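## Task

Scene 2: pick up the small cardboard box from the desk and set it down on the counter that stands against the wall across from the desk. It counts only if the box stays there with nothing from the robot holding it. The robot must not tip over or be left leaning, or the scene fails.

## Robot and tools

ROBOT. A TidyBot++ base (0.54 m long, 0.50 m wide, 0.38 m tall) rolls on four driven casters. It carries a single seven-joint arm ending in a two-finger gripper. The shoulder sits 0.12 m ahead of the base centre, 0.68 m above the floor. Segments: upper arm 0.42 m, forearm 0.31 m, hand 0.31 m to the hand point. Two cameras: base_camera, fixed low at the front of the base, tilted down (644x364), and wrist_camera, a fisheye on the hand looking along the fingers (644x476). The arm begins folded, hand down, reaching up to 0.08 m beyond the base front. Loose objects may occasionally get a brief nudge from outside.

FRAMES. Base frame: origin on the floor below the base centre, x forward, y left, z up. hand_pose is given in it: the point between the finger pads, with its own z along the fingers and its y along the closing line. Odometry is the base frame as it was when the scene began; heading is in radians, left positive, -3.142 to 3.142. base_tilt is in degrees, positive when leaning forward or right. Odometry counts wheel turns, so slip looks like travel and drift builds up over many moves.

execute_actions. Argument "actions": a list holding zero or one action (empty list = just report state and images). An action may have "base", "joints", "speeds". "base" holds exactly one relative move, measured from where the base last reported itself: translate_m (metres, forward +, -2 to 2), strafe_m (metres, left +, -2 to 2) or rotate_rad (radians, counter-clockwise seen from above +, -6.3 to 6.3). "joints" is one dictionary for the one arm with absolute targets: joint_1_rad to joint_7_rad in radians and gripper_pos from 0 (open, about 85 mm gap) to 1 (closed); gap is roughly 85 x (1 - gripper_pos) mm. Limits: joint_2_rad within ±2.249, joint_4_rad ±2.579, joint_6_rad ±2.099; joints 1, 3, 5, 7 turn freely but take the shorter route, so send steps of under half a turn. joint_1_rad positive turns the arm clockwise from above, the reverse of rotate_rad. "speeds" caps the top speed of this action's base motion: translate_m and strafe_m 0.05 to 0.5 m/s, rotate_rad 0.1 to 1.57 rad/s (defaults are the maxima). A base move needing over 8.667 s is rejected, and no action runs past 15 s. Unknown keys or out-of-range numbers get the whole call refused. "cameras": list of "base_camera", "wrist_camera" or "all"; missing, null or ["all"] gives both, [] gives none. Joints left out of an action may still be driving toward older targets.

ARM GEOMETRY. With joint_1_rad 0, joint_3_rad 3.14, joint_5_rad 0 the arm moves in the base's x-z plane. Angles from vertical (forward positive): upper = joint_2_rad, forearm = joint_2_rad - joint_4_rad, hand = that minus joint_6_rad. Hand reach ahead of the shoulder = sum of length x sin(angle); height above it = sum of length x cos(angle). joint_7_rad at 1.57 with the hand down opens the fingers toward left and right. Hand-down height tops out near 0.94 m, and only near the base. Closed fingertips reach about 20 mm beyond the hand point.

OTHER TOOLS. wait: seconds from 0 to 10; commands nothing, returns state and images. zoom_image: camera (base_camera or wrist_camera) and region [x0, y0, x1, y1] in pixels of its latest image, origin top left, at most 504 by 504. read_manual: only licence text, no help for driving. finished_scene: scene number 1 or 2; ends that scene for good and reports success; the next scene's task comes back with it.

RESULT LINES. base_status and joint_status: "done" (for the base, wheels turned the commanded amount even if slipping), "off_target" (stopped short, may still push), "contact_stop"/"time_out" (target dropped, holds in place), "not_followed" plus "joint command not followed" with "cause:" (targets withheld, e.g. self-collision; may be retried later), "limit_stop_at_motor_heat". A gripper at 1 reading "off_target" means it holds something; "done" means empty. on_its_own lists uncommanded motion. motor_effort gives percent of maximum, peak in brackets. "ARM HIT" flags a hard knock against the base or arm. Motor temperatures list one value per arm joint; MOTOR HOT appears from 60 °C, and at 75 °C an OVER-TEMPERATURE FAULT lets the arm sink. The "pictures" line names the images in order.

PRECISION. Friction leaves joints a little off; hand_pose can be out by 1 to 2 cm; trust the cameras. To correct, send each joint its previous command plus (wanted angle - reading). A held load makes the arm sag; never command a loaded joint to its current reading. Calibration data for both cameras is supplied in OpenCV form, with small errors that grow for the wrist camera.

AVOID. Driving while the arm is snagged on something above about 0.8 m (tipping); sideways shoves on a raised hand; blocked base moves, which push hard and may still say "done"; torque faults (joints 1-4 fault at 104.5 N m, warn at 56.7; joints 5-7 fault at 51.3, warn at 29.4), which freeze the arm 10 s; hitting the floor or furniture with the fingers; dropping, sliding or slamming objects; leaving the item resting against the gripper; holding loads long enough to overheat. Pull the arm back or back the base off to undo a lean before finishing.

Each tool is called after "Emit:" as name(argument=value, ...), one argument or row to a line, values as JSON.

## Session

Emit:
execute_actions(
  actions=[],
)

Scene clock: 0.00 s.
Motor temperatures (°C, as the motors report them): [28 27 25 26 34 29 31]
base_odometry: x=+0.000 y=+0.000 heading=+0.000 (m, m, rad; odometry frame)
base_tilt: forward=-0.2 right=+0.3 (deg)
base_status: not commanded
joint_positions: joint_1_rad=+0.040 joint_2_rad=-0.319 joint_3_rad=+3.108 joint_4_rad=-2.538 joint_5_rad=-0.021 joint_6_rad=-0.920 joint_7_rad=+1.570 gripper_pos=+0.000
joint_status: not commanded
motor_effort: joint_1_rad=+1 joint_2_rad=+1 joint_3_rad=+0 joint_4_rad=+10 joint_5_rad=-1 joint_6_rad=-1 joint_7_rad=+0 (%)
hand_pose: x=+0.2382 y=+0.0046 z=+0.5801 quat_wxyz=(-0.003, +1.000, -0.011, +0.001) (m; base frame)
pictures: base_camera, wrist_camera
camera_calibration (this result's frames):
wrist_camera: T_world_to_cam=[[-0.00462431, -0.999462, 0.0324664, -0.0232305], [-0.999989, 0.00466271, 0.00110714, 0.29203], [-0.00125793, -0.0324609, -0.999472, 0.713202], [0, 0, 0, 1]] pos_world=[0.292817, -0.00142854, 0.713256]
Images, in order (width x height): base_camera 644x364, wrist_camera 644x476.

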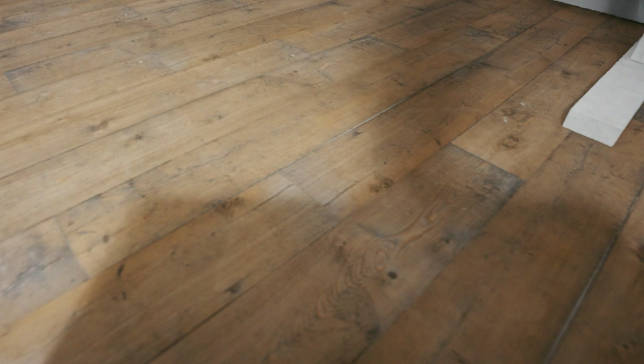

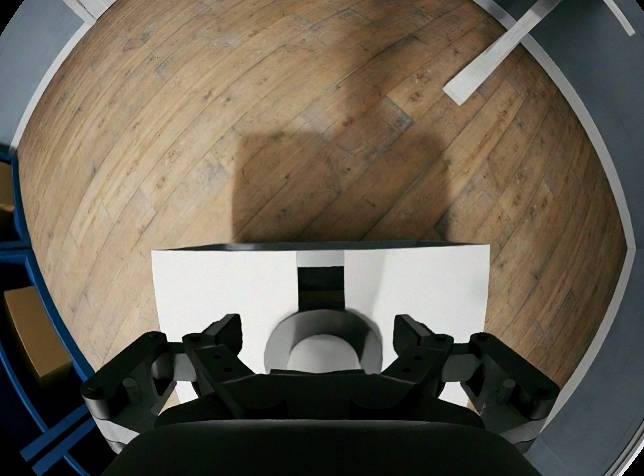

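Emit:
execute_actions(
  actions=[
    {"joints": {"joint_1_rad": -0.016, "joint_2_rad": -0.3, "joint_3_rad": 3.155, "joint_4_rad": -1.1, "joint_5_rad": 0.02, "joint_6_rad": -1.5}},
  ],
  cameras=["wrist_camera"],
)

Scene clock: 3.10 s.
Motor temperatures (°C, as the motors report them): [28 27 25 26 34 29 31]
base_odometry: x=+0.000 y=+0.000 heading=+0.000 (m, m, rad; odometry frame)
base_tilt: forward=-0.2 right=+0.3 (deg)
base_status: not commanded
joint_positions: joint_1_rad=+0.005 joint_2_rad=-0.319 joint_3_rad=+3.140 joint_4_rad=-1.116 joint_5_rad=-0.019 joint_6_rad=-1.475 joint_7_rad=+1.570 gripper_pos=+0.000
joint_status: all done
motor_effort: joint_1_rad=+1(1) joint_2_rad=-3(8) joint_3_rad=+0(0) joint_4_rad=+17(20) joint_5_rad=+0(1) joint_6_rad=+8(7) joint_7_rad=+0(0) (%)
hand_pose: x=+0.4496 y=+0.0065 z=+1.1001 quat_wxyz=(-0.008, +0.907, +0.002, +0.421) (m; base frame)
pictures: wrist_camera
camera_calibration (this result's frames):
wrist_camera: T_world_to_cam=[[-0.00853237, -0.999665, 0.0244303, -0.0265815], [-0.648311, -0.0130706, -0.761263, 1.18353], [0.761328, -0.0223338, -0.647983, 0.503674], [0, 0, 0, 1]] pos_world=[0.383607, 0.000145752, 1.228]
Images, in order (width x height): wrist_camera 644x476.

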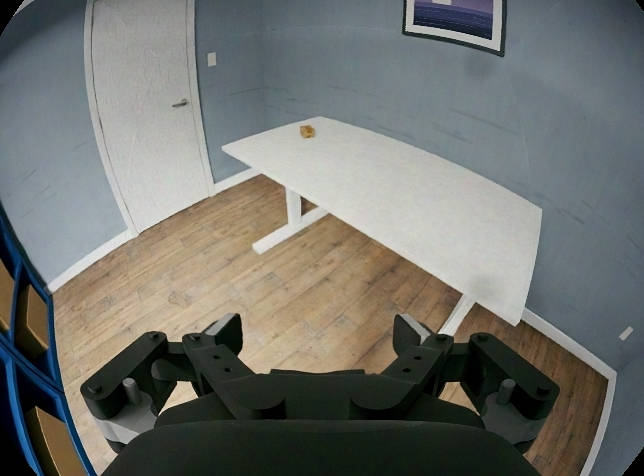

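Emit:
zoom_image(
  camera="wrist_camera",
  region=[210, 100, 350, 200],
)

Emit:
zoom_image(
  camera="wrist_camera",
  region=[200, 160, 360, 280],
)

Region (210, 100, 350, 200) of wrist_camera's 644x476 image, scaled by 3.600; it fills the top 360 rows of this view, and the rest is white.

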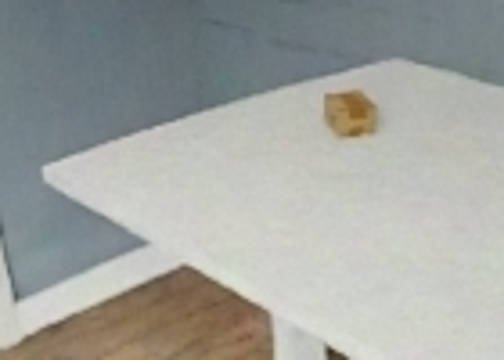

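Region (200, 160, 360, 280) of wrist_camera's 644x476 image, scaled by 3.150; it fills the top 378 rows of this view, and the rest is white.

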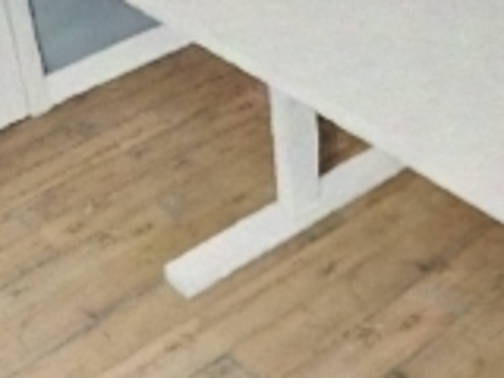

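Emit:
execute_actions(
  actions=[
    {"base": {"rotate_rad": 0.305}, "joints": {"joint_1_rad": 0.4, "joint_2_rad": 0.0, "joint_4_rad": -0.95, "joint_5_rad": 0.045, "joint_6_rad": -1.6}},
  ],
)

Scene clock: 7.43 s.
Motor temperatures (°C, as the motors report them): [28 27 25 26 34 29 31]
base_odometry: x=+0.000 y=+0.000 heading=+0.304 (m, m, rad; odometry frame)
base_tilt: forward=-0.2 right=+0.4 (deg)
base_status: done
joint_positions: joint_1_rad=+0.386 joint_2_rad=-0.009 joint_3_rad=+3.146 joint_4_rad=-0.971 joint_5_rad=+0.008 joint_6_rad=-1.575 joint_7_rad=+1.570 gripper_pos=+0.000
joint_status: all done
motor_effort: joint_1_rad=+1(2) joint_2_rad=-16(18) joint_3_rad=-1(2) joint_4_rad=+17(18) joint_5_rad=-1(0) joint_6_rad=+6(7) joint_7_rad=-1(1) (%)
hand_pose: x=+0.5172 y=-0.1653 z=+1.0261 quat_wxyz=(+0.062, +0.936, -0.187, +0.291) (m; base frame)
pictures: base_camera, wrist_camera
camera_calibration (this result's frames):
wrist_camera: T_world_to_cam=[[-0.392425, -0.918515, 0.0482951, -0.00851821], [-0.769328, 0.299002, -0.564564, 1.08115], [0.50412, -0.258704, -0.823975, 0.67497], [0, 0, 0, 1]] pos_world=[0.488152, -0.156474, 1.16695]
Images, in order (width x height): base_camera 644x364, wrist_camera 644x476.

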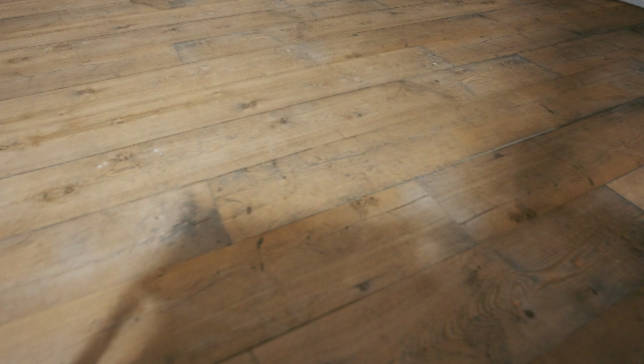

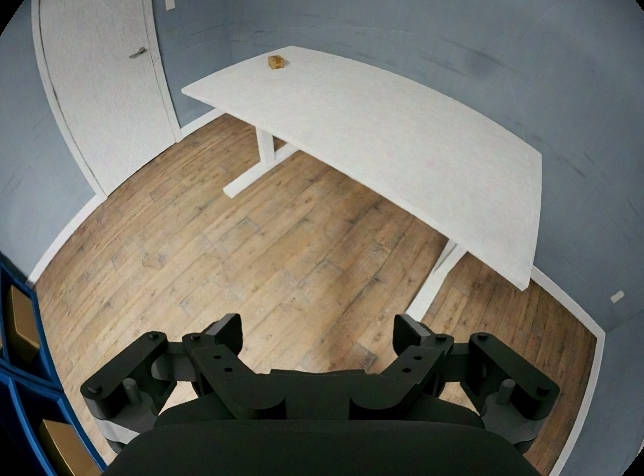

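Emit:
execute_actions(
  actions=[
    {"base": {"translate_m": 1.2}, "joints": {"joint_1_rad": 0.885, "joint_2_rad": 0.32, "joint_4_rad": -0.845, "joint_6_rad": -1.735}},
  ],
)

Scene clock: 11.67 s.
Motor temperatures (°C, as the motors report them): [28 27 25 26 34 29 31]
base_odometry: x=+1.145 y=+0.361 heading=+0.305 (m, m, rad; odometry frame)
base_tilt: forward=-0.2 right=+0.4 (deg)
base_status: done
joint_positions: joint_1_rad=+0.872 joint_2_rad=+0.314 joint_3_rad=+3.150 joint_4_rad=-0.865 joint_5_rad=+0.010 joint_6_rad=-1.711 joint_7_rad=+1.570 gripper_pos=+0.000
joint_status: all done
motor_effort: joint_1_rad=+1(3) joint_2_rad=-29(29) joint_3_rad=-1(1) joint_4_rad=+18(19) joint_5_rad=+0(0) joint_6_rad=+3(7) joint_7_rad=+0(1) (%)
hand_pose: x=+0.4353 y=-0.3848 z=+0.9008 quat_wxyz=(+0.059, +0.897, -0.424, +0.111) (m; base frame)
pictures: base_camera, wrist_camera
camera_calibration (this result's frames):
wrist_camera: T_world_to_cam=[[-0.768303, -0.637812, 0.0539105, 0.030327], [-0.629318, 0.73731, -0.245627, 0.833439], [0.116915, -0.222643, -0.967864, 0.868283], [0, 0, 0, 1]] pos_world=[0.446283, -0.401843, 1.04346]
Images, in order (width x height): base_camera 644x364, wrist_camera 644x476.

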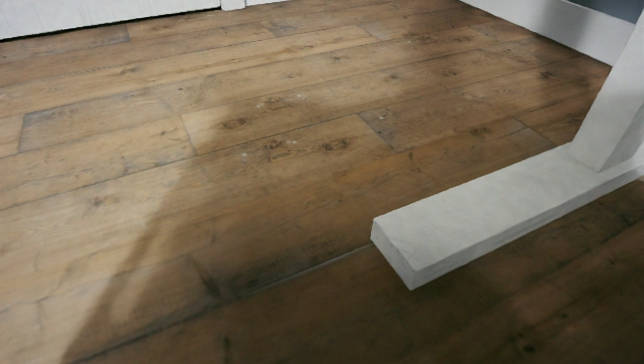

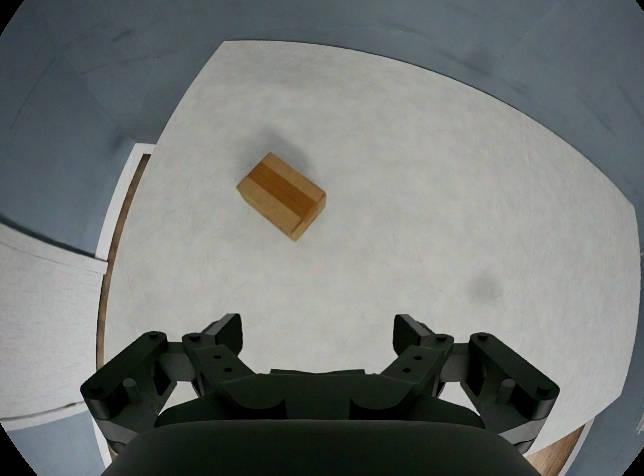

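Emit:
zoom_image(
  camera="wrist_camera",
  region=[220, 135, 340, 255],
)

Region (220, 135, 340, 255) of wrist_camera's 644x476 image, scaled by 4.200.

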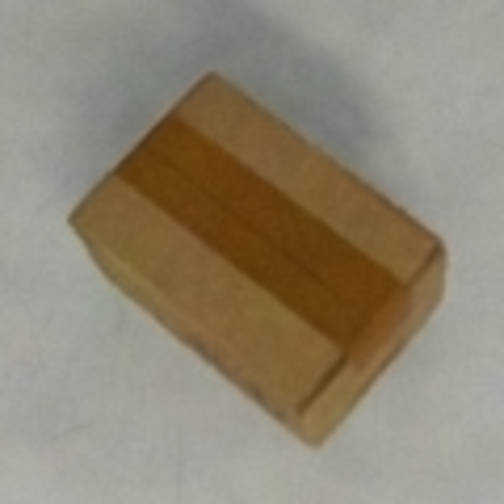

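Emit:
execute_actions(
  actions=[
    {"base": {"translate_m": 0.12}, "joints": {"joint_1_rad": 0.985, "joint_2_rad": 0.664, "joint_4_rad": -0.517, "joint_6_rad": -1.964, "joint_7_rad": 2.595}},
  ],
)

Scene clock: 14.67 s.
Motor temperatures (°C, as the motors report them): [28 27 25 26 34 29 31]
base_odometry: x=+1.259 y=+0.397 heading=+0.305 (m, m, rad; odometry frame)
base_tilt: forward=-0.2 right=+0.4 (deg)
base_status: done
joint_positions: joint_1_rad=+0.972 joint_2_rad=+0.659 joint_3_rad=+3.150 joint_4_rad=-0.538 joint_5_rad=+0.010 joint_6_rad=-1.940 joint_7_rad=+2.575 gripper_pos=+0.000
joint_status: all done
motor_effort: joint_1_rad=+1(3) joint_2_rad=-38(41) joint_3_rad=-1(1) joint_4_rad=+16(18) joint_5_rad=+0(0) joint_6_rad=+1(4) joint_7_rad=+0(1) (%)
hand_pose: x=+0.4263 y=-0.4584 z=+0.8178 quat_wxyz=(+0.006, +1.000, +0.011, -0.005) (m; base frame)
pictures: base_camera, wrist_camera
camera_calibration (this result's frames):
wrist_camera: T_world_to_cam=[[0.0396963, -0.997941, 0.0503736, -0.525638], [-0.999135, -0.0390186, 0.0143657, 0.450793], [-0.0123706, -0.0509003, -0.998627, 0.931655], [0, 0, 0, 1]] pos_world=[0.482794, -0.459545, 0.950378]
Images, in order (width x height): base_camera 644x364, wrist_camera 644x476.

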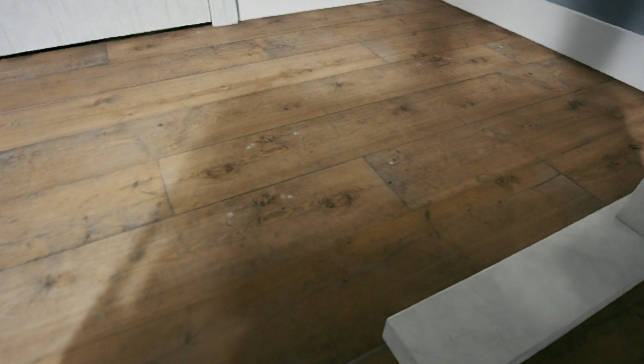

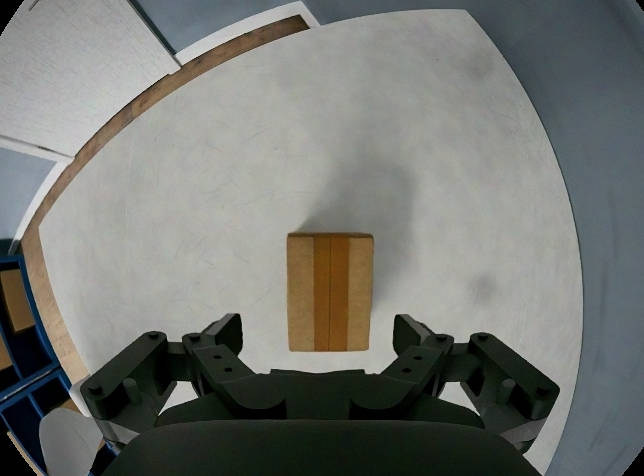

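Emit:
zoom_image(
  camera="wrist_camera",
  region=[230, 215, 410, 375],
)

Region (230, 215, 410, 375) of wrist_camera's 644x476 image, scaled by 2.800.

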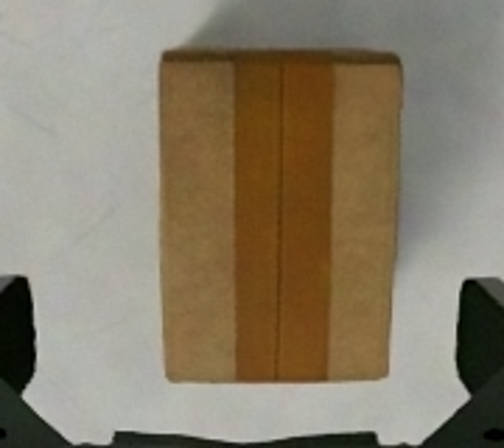

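Emit:
execute_actions(
  actions=[
    {"joints": {"joint_4_rad": -0.754, "joint_6_rad": -1.734}},
  ],
  cameras=["wrist_camera"],
)

Scene clock: 16.67 s.
Motor temperatures (°C, as the motors report them): [28 27 25 26 34 29 31]
base_odometry: x=+1.259 y=+0.397 heading=+0.305 (m, m, rad; odometry frame)
base_tilt: forward=-0.2 right=+0.4 (deg)
base_status: not commanded
joint_positions: joint_1_rad=+0.972 joint_2_rad=+0.660 joint_3_rad=+3.150 joint_4_rad=-0.738 joint_5_rad=+0.010 joint_6_rad=-1.756 joint_7_rad=+2.575 gripper_pos=+0.000
joint_status: all done
motor_effort: joint_1_rad=+1(1) joint_2_rad=-38(40) joint_3_rad=-1(1) joint_4_rad=+17(18) joint_5_rad=-1(1) joint_6_rad=+0(0) joint_7_rad=-1(0) (%)
hand_pose: x=+0.4327 y=-0.4687 z=+0.7571 quat_wxyz=(-0.001, +1.000, +0.012, -0.010) (m; base frame)
pictures: wrist_camera
camera_calibration (this result's frames):
wrist_camera: T_world_to_cam=[[0.0418695, -0.998446, 0.0367706, -0.523993], [-0.998885, -0.0410276, 0.023361, 0.449757], [-0.0218161, -0.0377077, -0.999051, 0.881133], [0, 0, 0, 1]] pos_world=[0.490418, -0.4715, 0.889057]
Images, in order (width x height): wrist_camera 644x476.

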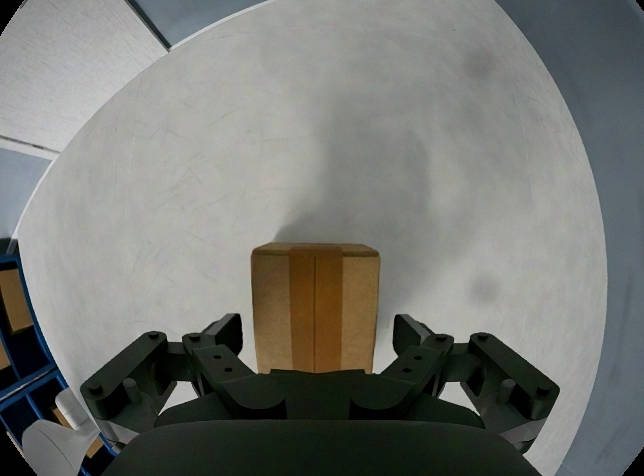

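Emit:
zoom_image(
  camera="wrist_camera",
  region=[230, 215, 410, 375],
)

Region (230, 215, 410, 375) of wrist_camera's 644x476 image, scaled by 2.800.

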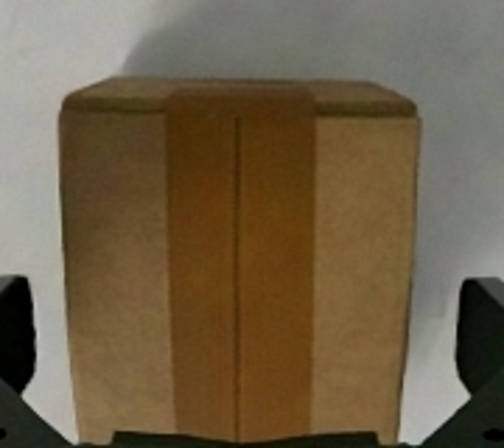

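Emit:
execute_actions(
  actions=[
    {"joints": {"gripper_pos": 1.0}},
  ],
  cameras=["wrist_camera"],
)

Scene clock: 18.13 s.
Motor temperatures (°C, as the motors report them): [28 27 25 26 34 29 31]
base_odometry: x=+1.259 y=+0.397 heading=+0.305 (m, m, rad; odometry frame)
base_tilt: forward=-0.2 right=+0.4 (deg)
base_status: not commanded
joint_positions: joint_1_rad=+0.972 joint_2_rad=+0.658 joint_3_rad=+3.150 joint_4_rad=-0.738 joint_5_rad=+0.010 joint_6_rad=-1.756 joint_7_rad=+2.575 gripper_pos=+0.355
joint_status: gripper_pos off_target (ended at +0.355, target +1.000)
motor_effort: joint_1_rad=+1(2) joint_2_rad=-37(39) joint_3_rad=+0(2) joint_4_rad=+17(18) joint_5_rad=+0(1) joint_6_rad=+1(2) joint_7_rad=+0(0) (%)
hand_pose: x=+0.4326 y=-0.4686 z=+0.7578 quat_wxyz=(+0.000, +1.000, +0.012, -0.009) (m; base frame)
pictures: wrist_camera
camera_calibration (this result's frames):
wrist_camera: T_world_to_cam=[[0.0418435, -0.998404, 0.0379241, -0.524765], [-0.998902, -0.0410043, 0.0226411, 0.450244], [-0.02105, -0.0388299, -0.999024, 0.880941], [0, 0, 0, 1]] pos_world=[0.490252, -0.471259, 0.889788]
Images, in order (width x height): wrist_camera 644x476.

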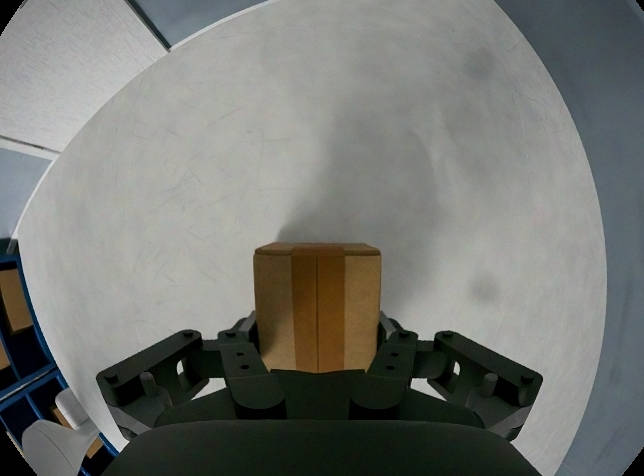

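Emit:
execute_actions(
  actions=[
    {"base": {"translate_m": -1.32}, "joints": {"joint_1_rad": 3.3, "joint_2_rad": -0.3, "joint_4_rad": -1.0, "joint_6_rad": -1.45, "joint_7_rad": 1.55}},
  ],
)

Scene clock: 23.13 s.
Motor temperatures (°C, as the motors report them): [28 27 25 26 34 29 31]
base_odometry: x=+0.000 y=-0.001 heading=+0.306 (m, m, rad; odometry frame)
base_tilt: forward=-0.2 right=+0.4 (deg)
base_status: done
joint_positions: joint_1_rad=+3.283 joint_2_rad=-0.279 joint_3_rad=+3.155 joint_4_rad=-0.988 joint_5_rad=+0.013 joint_6_rad=-1.476 joint_7_rad=+1.577 gripper_pos=+0.355
joint_status: all done
motor_effort: joint_1_rad=+0(7) joint_2_rad=-5(42) joint_3_rad=+0(3) joint_4_rad=+17(19) joint_5_rad=-1(2) joint_6_rad=+9(9) joint_7_rad=+0(0) (%)
hand_pose: x=-0.2199 y=+0.0568 z=+1.1452 quat_wxyz=(+0.458, -0.069, -0.885, -0.041) (m; base frame)
pictures: base_camera, wrist_camera
camera_calibration (this result's frames):
wrist_camera: T_world_to_cam=[[0.180597, 0.982472, 0.0461879, -0.0790906], [0.576623, -0.0677171, -0.814199, 1.11758], [-0.7968, 0.173675, -0.578746, 0.610723], [0, 0, 0, 1]] pos_world=[-0.143517, 0.0473166, 1.26704]
Images, in order (width x height): base_camera 644x364, wrist_camera 644x476.

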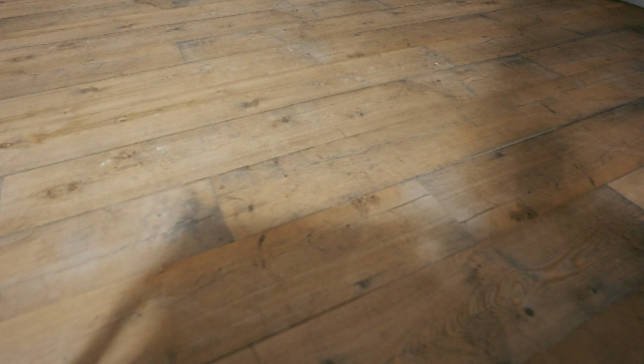

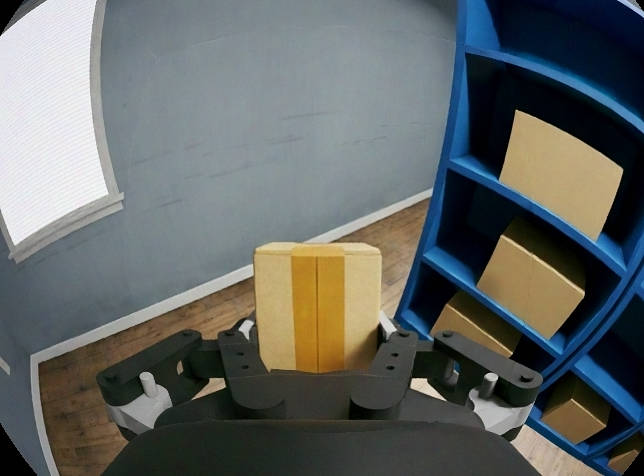

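Emit:
zoom_image(
  camera="wrist_camera",
  region=[300, 170, 500, 370],
)

Region (300, 170, 500, 370) of wrist_camera's 644x476 image, scaled by 2.520.

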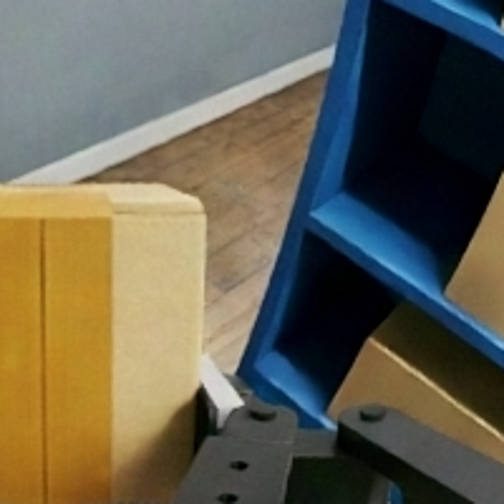

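Emit:
execute_actions(
  actions=[
    {"base": {"translate_m": -0.98}, "joints": {"joint_1_rad": 4.1, "joint_6_rad": -1.8}},
  ],
)

Scene clock: 27.40 s.
Motor temperatures (°C, as the motors report them): [28 27 25 26 34 29 31]
base_odometry: x=-0.934 y=-0.296 heading=+0.306 (m, m, rad; odometry frame)
base_tilt: forward=-0.2 right=+0.3 (deg)
base_status: done
joint_positions: joint_1_rad=+4.083 joint_2_rad=-0.289 joint_3_rad=+3.155 joint_4_rad=-0.989 joint_5_rad=+0.013 joint_6_rad=-1.781 joint_7_rad=+1.577 gripper_pos=+0.355
joint_status: all done
motor_effort: joint_1_rad=+1(0) joint_2_rad=-3(6) joint_3_rad=-1(1) joint_4_rad=+16(17) joint_5_rad=-1(0) joint_6_rad=+7(10) joint_7_rad=-1(1) (%)
hand_pose: x=-0.0359 y=+0.2254 z=+1.0800 quat_wxyz=(+0.286, -0.435, -0.840, -0.153) (m; base frame)
pictures: base_camera, wrist_camera
camera_calibration (this result's frames):
wrist_camera: T_world_to_cam=[[0.823434, 0.565243, 0.0495624, -0.161433], [0.472925, -0.635426, -0.610391, 0.873893], [-0.313526, 0.526056, -0.790548, 0.856933], [0, 0, 0, 1]] pos_world=[-0.0116857, 0.195748, 1.21886]
Images, in order (width x height): base_camera 644x364, wrist_camera 644x476.

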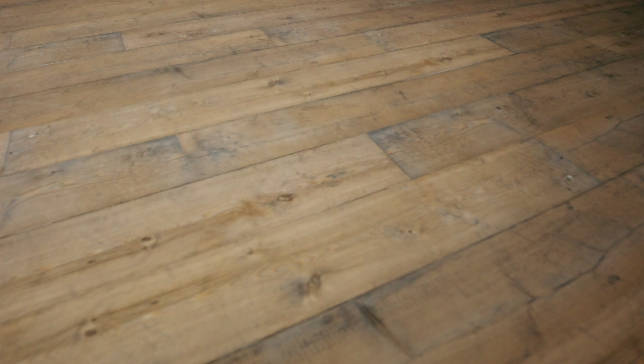

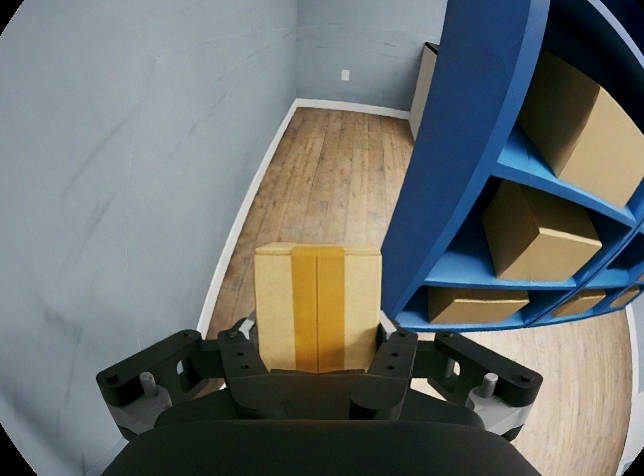

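Emit:
zoom_image(
  camera="wrist_camera",
  region=[180, 200, 320, 350],
)

Emit:
zoom_image(
  camera="wrist_camera",
  region=[260, 20, 460, 200],
)

Region (180, 200, 320, 350) of wrist_camera's 644x476 image, scaled by 3.360; it fills the left 470 columns of this view, and the rest is white.

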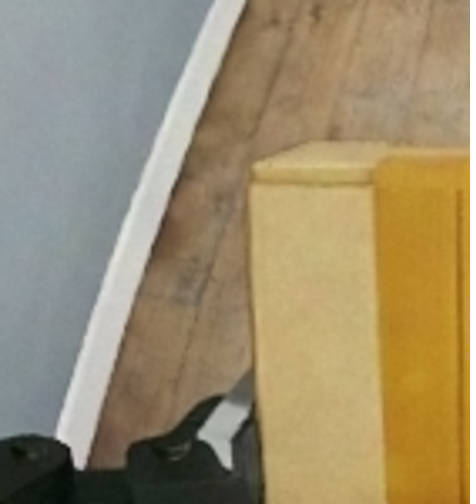

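Region (260, 20, 460, 200) of wrist_camera's 644x476 image, scaled by 2.520; it fills the top 454 rows of this view, and the rest is white.

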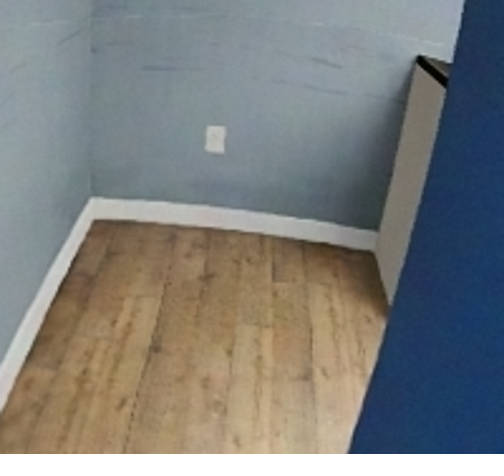

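Emit:
execute_actions(
  actions=[
    {"base": {"rotate_rad": 2.06}, "joints": {"joint_1_rad": 6.29}},
  ],
)

Scene clock: 31.80 s.
Motor temperatures (°C, as the motors report them): [28 27 25 26 34 29 31]
base_odometry: x=-0.934 y=-0.296 heading=+2.366 (m, m, rad; odometry frame)
base_tilt: forward=-0.2 right=+0.4 (deg)
base_status: done
joint_positions: joint_1_rad=+6.273 joint_2_rad=-0.289 joint_3_rad=+3.155 joint_4_rad=-0.989 joint_5_rad=+0.013 joint_6_rad=-1.782 joint_7_rad=+1.577 gripper_pos=+0.355
joint_status: all done
motor_effort: joint_1_rad=+1(1) joint_2_rad=-4(4) joint_3_rad=-1(1) joint_4_rad=+16(16) joint_5_rad=+0(0) joint_6_rad=+7(8) joint_7_rad=-1(1) (%)
hand_pose: x=+0.3924 y=-0.0047 z=+1.0799 quat_wxyz=(-0.005, -0.946, +0.002, -0.324) (m; base frame)
pictures: base_camera, wrist_camera
camera_calibration (this result's frames):
wrist_camera: T_world_to_cam=[[-0.0177468, -0.998613, 0.049564, -0.0613352], [-0.792122, -0.0162062, -0.610148, 1.02413], [0.610105, -0.0500889, -0.790736, 0.74729], [0, 0, 0, 1]] pos_world=[0.35422, -0.00722207, 1.21882]
Images, in order (width x height): base_camera 644x364, wrist_camera 644x476.

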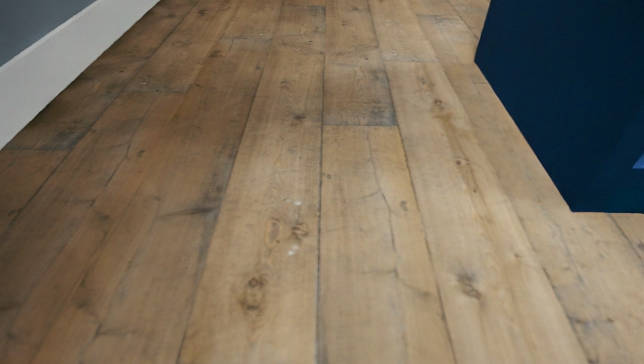

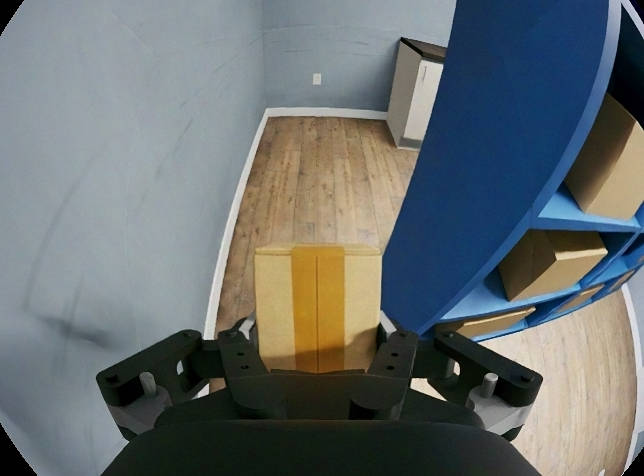

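Emit:
zoom_image(
  camera="wrist_camera",
  region=[340, 20, 480, 170],
)

Region (340, 20, 480, 170) of wrist_camera's 644x476 image, scaled by 3.360; it fills the left 470 columns of this view, and the rest is white.

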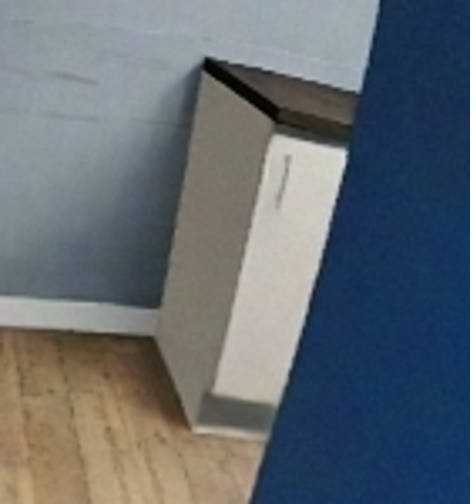

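Emit:
execute_actions(
  actions=[
    {"base": {"translate_m": 1.7}, "joints": {"joint_2_rad": 0.1, "joint_4_rad": -0.74, "joint_6_rad": -2.03}},
  ],
)

Scene clock: 37.53 s.
Motor temperatures (°C, as the motors report them): [28 27 25 26 34 29 31]
base_odometry: x=-2.149 y=+0.893 heading=+2.366 (m, m, rad; odometry frame)
base_tilt: forward=-0.2 right=+0.4 (deg)
base_status: done
joint_positions: joint_1_rad=+6.273 joint_2_rad=+0.104 joint_3_rad=+3.155 joint_4_rad=-0.762 joint_5_rad=+0.013 joint_6_rad=-2.008 joint_7_rad=+1.577 gripper_pos=+0.355
joint_status: all done
motor_effort: joint_1_rad=+1(1) joint_2_rad=-19(22) joint_3_rad=-1(0) joint_4_rad=+16(17) joint_5_rad=+0(1) joint_6_rad=+3(8) joint_7_rad=-1(0) (%)
hand_pose: x=+0.4845 y=-0.0029 z=+1.0036 quat_wxyz=(-0.007, -0.991, +0.002, -0.133) (m; base frame)
pictures: base_camera, wrist_camera
camera_calibration (this result's frames):
wrist_camera: T_world_to_cam=[[0.000953986, -0.998493, 0.054875, -0.0684807], [-0.965567, -0.0151956, -0.25971, 0.782962], [0.260153, -0.0527377, -0.964126, 0.974421], [0, 0, 0, 1]] pos_world=[0.50257, -0.0050912, 1.14657]
Images, in order (width x height): base_camera 644x364, wrist_camera 644x476.

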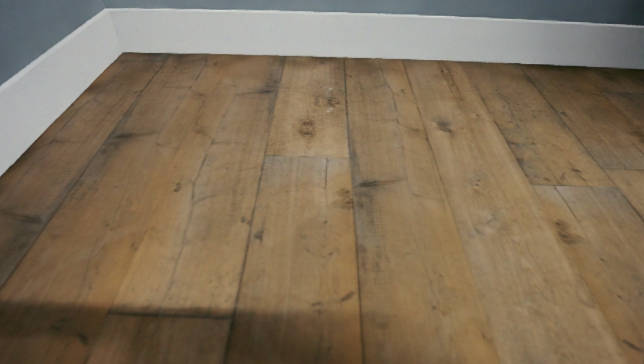

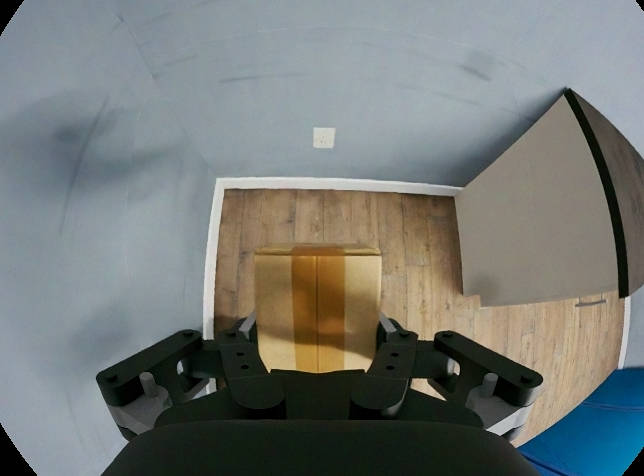

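Emit:
zoom_image(
  camera="wrist_camera",
  region=[440, 70, 644, 330],
)

Region (440, 70, 644, 330) of wrist_camera's 644x476 image, scaled by 1.938; it fills the left 395 columns of this view, and the rest is white.

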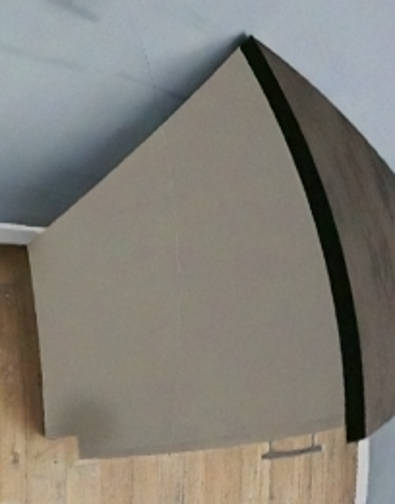

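Emit:
execute_actions(
  actions=[
    {"base": {"strafe_m": -0.93}, "joints": {"joint_2_rad": 0.33, "joint_4_rad": -0.465, "joint_6_rad": -2.093}},
  ],
)

Scene clock: 41.93 s.
Motor temperatures (°C, as the motors report them): [28 27 25 26 34 29 31]
base_odometry: x=-1.498 y=+1.558 heading=+2.366 (m, m, rad; odometry frame)
base_tilt: forward=-0.2 right=+0.3 (deg)
base_status: done
joint_positions: joint_1_rad=+6.282 joint_2_rad=+0.328 joint_3_rad=+3.155 joint_4_rad=-0.488 joint_5_rad=+0.013 joint_6_rad=-2.070 joint_7_rad=+1.577 gripper_pos=+0.355
joint_status: all done
motor_effort: joint_1_rad=+1(1) joint_2_rad=-26(28) joint_3_rad=+0(1) joint_4_rad=+15(16) joint_5_rad=-1(1) joint_6_rad=+3(4) joint_7_rad=+0(1) (%)
hand_pose: x=+0.5620 y=-0.0057 z=+0.9945 quat_wxyz=(-0.008, -0.992, +0.006, -0.127) (m; base frame)
pictures: base_camera, wrist_camera
camera_calibration (this result's frames):
wrist_camera: T_world_to_cam=[[-0.00721624, -0.998339, 0.0571616, -0.0685766], [-0.968559, -0.00723763, -0.24868, 0.846132], [0.248681, -0.0571589, -0.966897, 0.954472], [0, 0, 0, 1]] pos_world=[0.581674, -0.00778211, 1.13721]
Images, in order (width x height): base_camera 644x364, wrist_camera 644x476.

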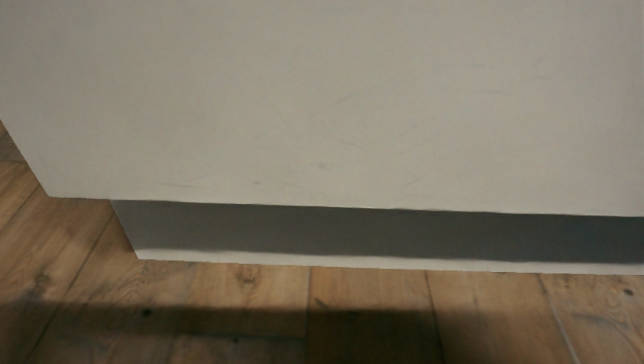

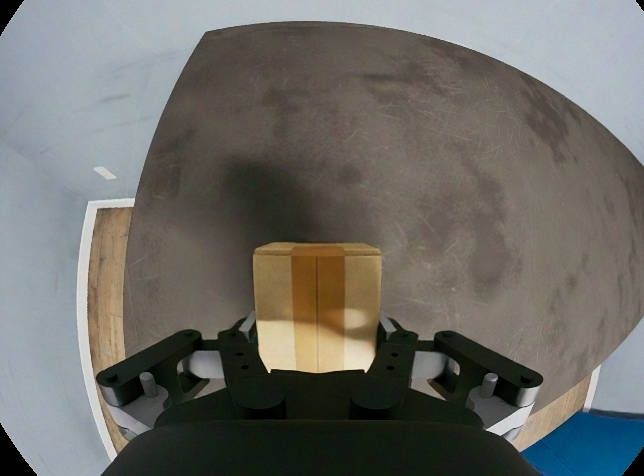

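Emit:
execute_actions(
  actions=[
    {"joints": {"joint_4_rad": -0.665}},
  ],
  cameras=["wrist_camera"],
)

Scene clock: 46.07 s.
Motor temperatures (°C, as the motors report them): [28 27 25 26 34 29 31]
base_odometry: x=-1.498 y=+1.558 heading=+2.366 (m, m, rad; odometry frame)
base_tilt: forward=-0.2 right=+0.4 (deg)
base_status: not commanded
joint_positions: joint_1_rad=+6.282 joint_2_rad=+0.313 joint_3_rad=+3.155 joint_4_rad=-0.649 joint_5_rad=+0.013 joint_6_rad=-2.073 joint_7_rad=+1.575 gripper_pos=+0.355
joint_status: all done
motor_effort: joint_1_rad=+1(1) joint_2_rad=-21(28) joint_3_rad=-1(1) joint_4_rad=+12(17) joint_5_rad=+0(0) joint_6_rad=+0(6) joint_7_rad=+0(0) (%)
hand_pose: x=+0.5396 y=-0.0057 z=+0.9522 quat_wxyz=(-0.008, -0.999, +0.006, -0.053) (m; base frame)
pictures: wrist_camera
camera_calibration (this result's frames):
wrist_camera: T_world_to_cam=[[-0.000601961, -0.998446, 0.0557198, -0.0685182], [-0.99483, -0.00506058, -0.101428, 0.687873], [0.101553, -0.0554928, -0.993281, 1.02368], [0, 0, 0, 1]] pos_world=[0.580318, -0.00812394, 1.09039]
Images, in order (width x height): wrist_camera 644x476.

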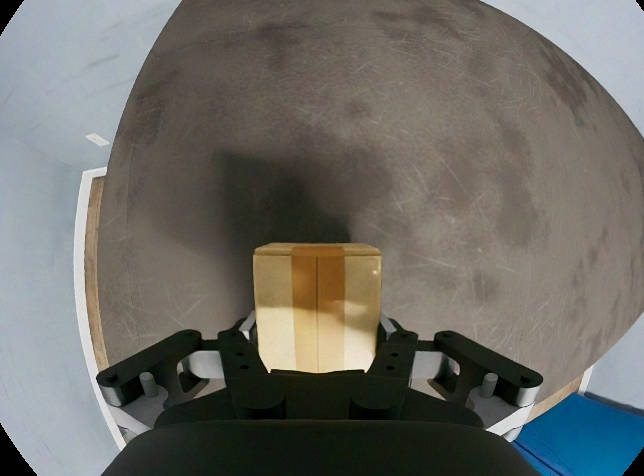

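The box is touching the counter, so I'm relieving the push and opening the gripper.

Emit:
execute_actions(
  actions=[
    {"joints": {"joint_2_rad": 0.313, "joint_4_rad": -0.649, "gripper_pos": 0.0}},
  ],
  cameras=["wrist_camera"],
)

Emit:
execute_actions(
  actions=[
    {"joints": {"joint_2_rad": 0.1}},
  ],
  cameras=["wrist_camera"],
)

Scene clock: 47.30 s.
Motor temperatures (°C, as the motors report them): [28 27 25 26 34 29 31]
base_odometry: x=-1.498 y=+1.558 heading=+2.366 (m, m, rad; odometry frame)
base_tilt: forward=-0.2 right=+0.4 (deg)
base_status: not commanded
joint_positions: joint_1_rad=+6.282 joint_2_rad=+0.313 joint_3_rad=+3.155 joint_4_rad=-0.649 joint_5_rad=+0.013 joint_6_rad=-2.074 joint_7_rad=+1.575 gripper_pos=+0.000
joint_status: all done
motor_effort: joint_1_rad=+1(1) joint_2_rad=-25(26) joint_3_rad=+0(2) joint_4_rad=+15(16) joint_5_rad=+0(0) joint_6_rad=+1(2) joint_7_rad=-1(0) (%)
hand_pose: x=+0.5396 y=-0.0057 z=+0.9523 quat_wxyz=(-0.008, -0.999, +0.006, -0.053) (m; base frame)
pictures: wrist_camera
camera_calibration (this result's frames):
wrist_camera: T_world_to_cam=[[-0.000622486, -0.998446, 0.0557211, -0.0685165], [-0.994794, -0.00506015, -0.101784, 0.688186], [0.101908, -0.0554944, -0.993245, 1.02361], [0, 0, 0, 1]] pos_world=[0.580246, -0.00812312, 1.09056]
Images, in order (width x height): wrist_camera 644x476.

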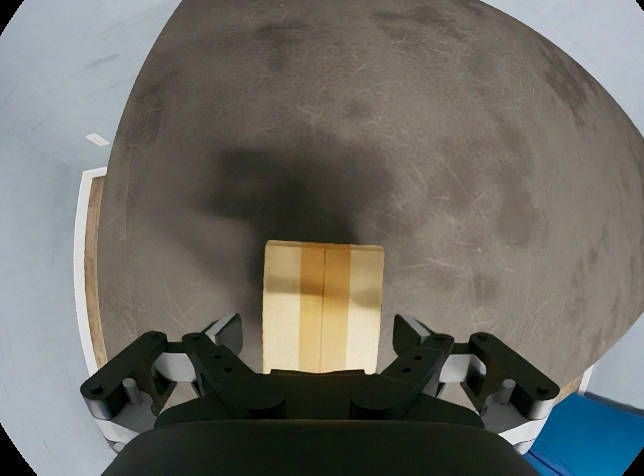

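Scene clock: 48.53 s.
Motor temperatures (°C, as the motors report them): [28 27 25 26 34 29 31]
base_odometry: x=-1.498 y=+1.558 heading=+2.366 (m, m, rad; odometry frame)
base_tilt: forward=-0.2 right=+0.4 (deg)
base_status: not commanded
joint_positions: joint_1_rad=+6.282 joint_2_rad=+0.096 joint_3_rad=+3.155 joint_4_rad=-0.649 joint_5_rad=+0.013 joint_6_rad=-2.074 joint_7_rad=+1.575 gripper_pos=+0.000
joint_status: all done
motor_effort: joint_1_rad=+1(1) joint_2_rad=-15(28) joint_3_rad=+0(1) joint_4_rad=+14(16) joint_5_rad=+0(0) joint_6_rad=+4(4) joint_7_rad=+0(1) (%)
hand_pose: x=+0.4714 y=-0.0058 z=+1.0367 quat_wxyz=(-0.007, -0.987, +0.007, -0.161) (m; base frame)
pictures: wrist_camera
camera_calibration (this result's frames):
wrist_camera: T_world_to_cam=[[-0.0125888, -0.998464, 0.0539545, -0.065888], [-0.949439, -0.00499243, -0.313913, 0.82742], [0.313701, -0.0551783, -0.947917, 0.967502], [0, 0, 0, 1]] pos_world=[0.481249, -0.00827085, 1.18041]
Images, in order (width x height): wrist_camera 644x476.

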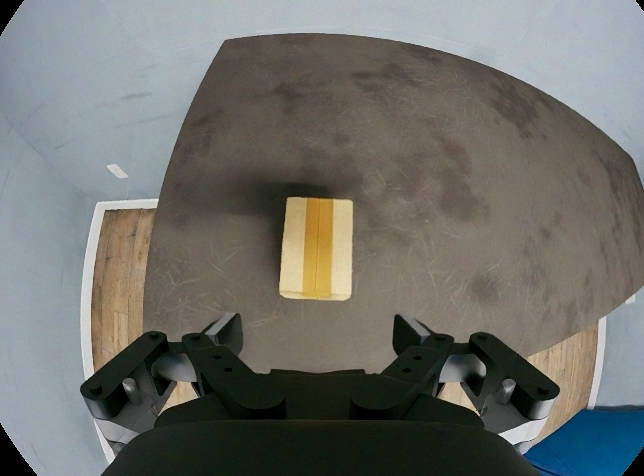

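Emit:
execute_actions(
  actions=[],
)

Scene clock: 48.70 s.
Motor temperatures (°C, as the motors report them): [28 27 25 26 34 29 31]
base_odometry: x=-1.498 y=+1.558 heading=+2.366 (m, m, rad; odometry frame)
base_tilt: forward=-0.2 right=+0.4 (deg)
base_status: not commanded
joint_positions: joint_1_rad=+6.282 joint_2_rad=+0.096 joint_3_rad=+3.155 joint_4_rad=-0.649 joint_5_rad=+0.013 joint_6_rad=-2.074 joint_7_rad=+1.575 gripper_pos=+0.000
joint_status: all done
motor_effort: joint_1_rad=+1(1) joint_2_rad=-16(28) joint_3_rad=-1(1) joint_4_rad=+14(16) joint_5_rad=+0(0) joint_6_rad=+4(4) joint_7_rad=-1(1) (%)
hand_pose: x=+0.4714 y=-0.0058 z=+1.0367 quat_wxyz=(-0.007, -0.987, +0.007, -0.161) (m; base frame)
pictures: base_camera, wrist_camera
camera_calibration (this result's frames):
wrist_camera: T_world_to_cam=[[-0.0125884, -0.998464, 0.0539544, -0.0658881], [-0.949439, -0.00499278, -0.313913, 0.82742], [0.3137, -0.0551781, -0.947917, 0.967503], [0, 0, 0, 1]] pos_world=[0.481249, -0.00827083, 1.18041]
Images, in order (width x height): base_camera 644x364, wrist_camera 644x476.

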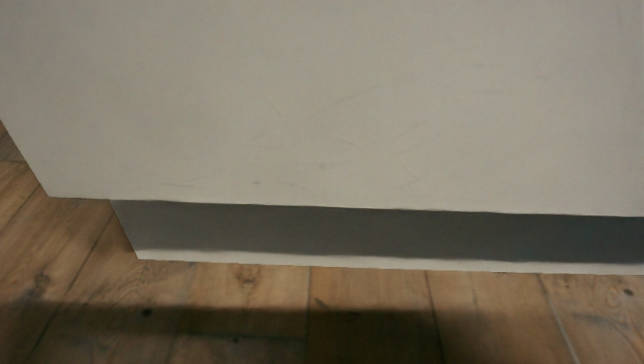

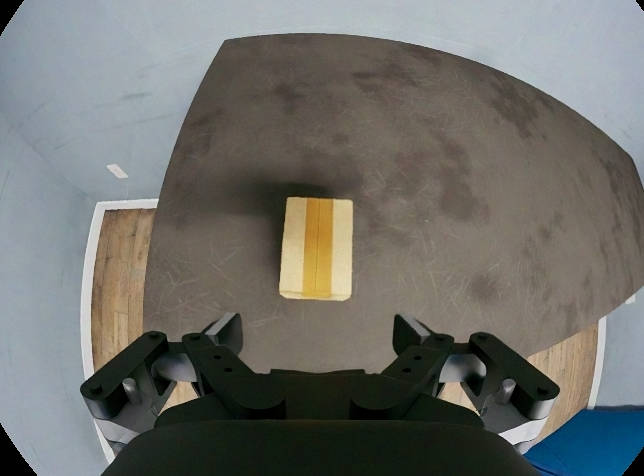

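The box is resting on the counter, clear of the gripper, and the robot is upright. Ending the scene.

Emit:
finished_scene(
  scene=2,
)

The scene is finished: the task was done.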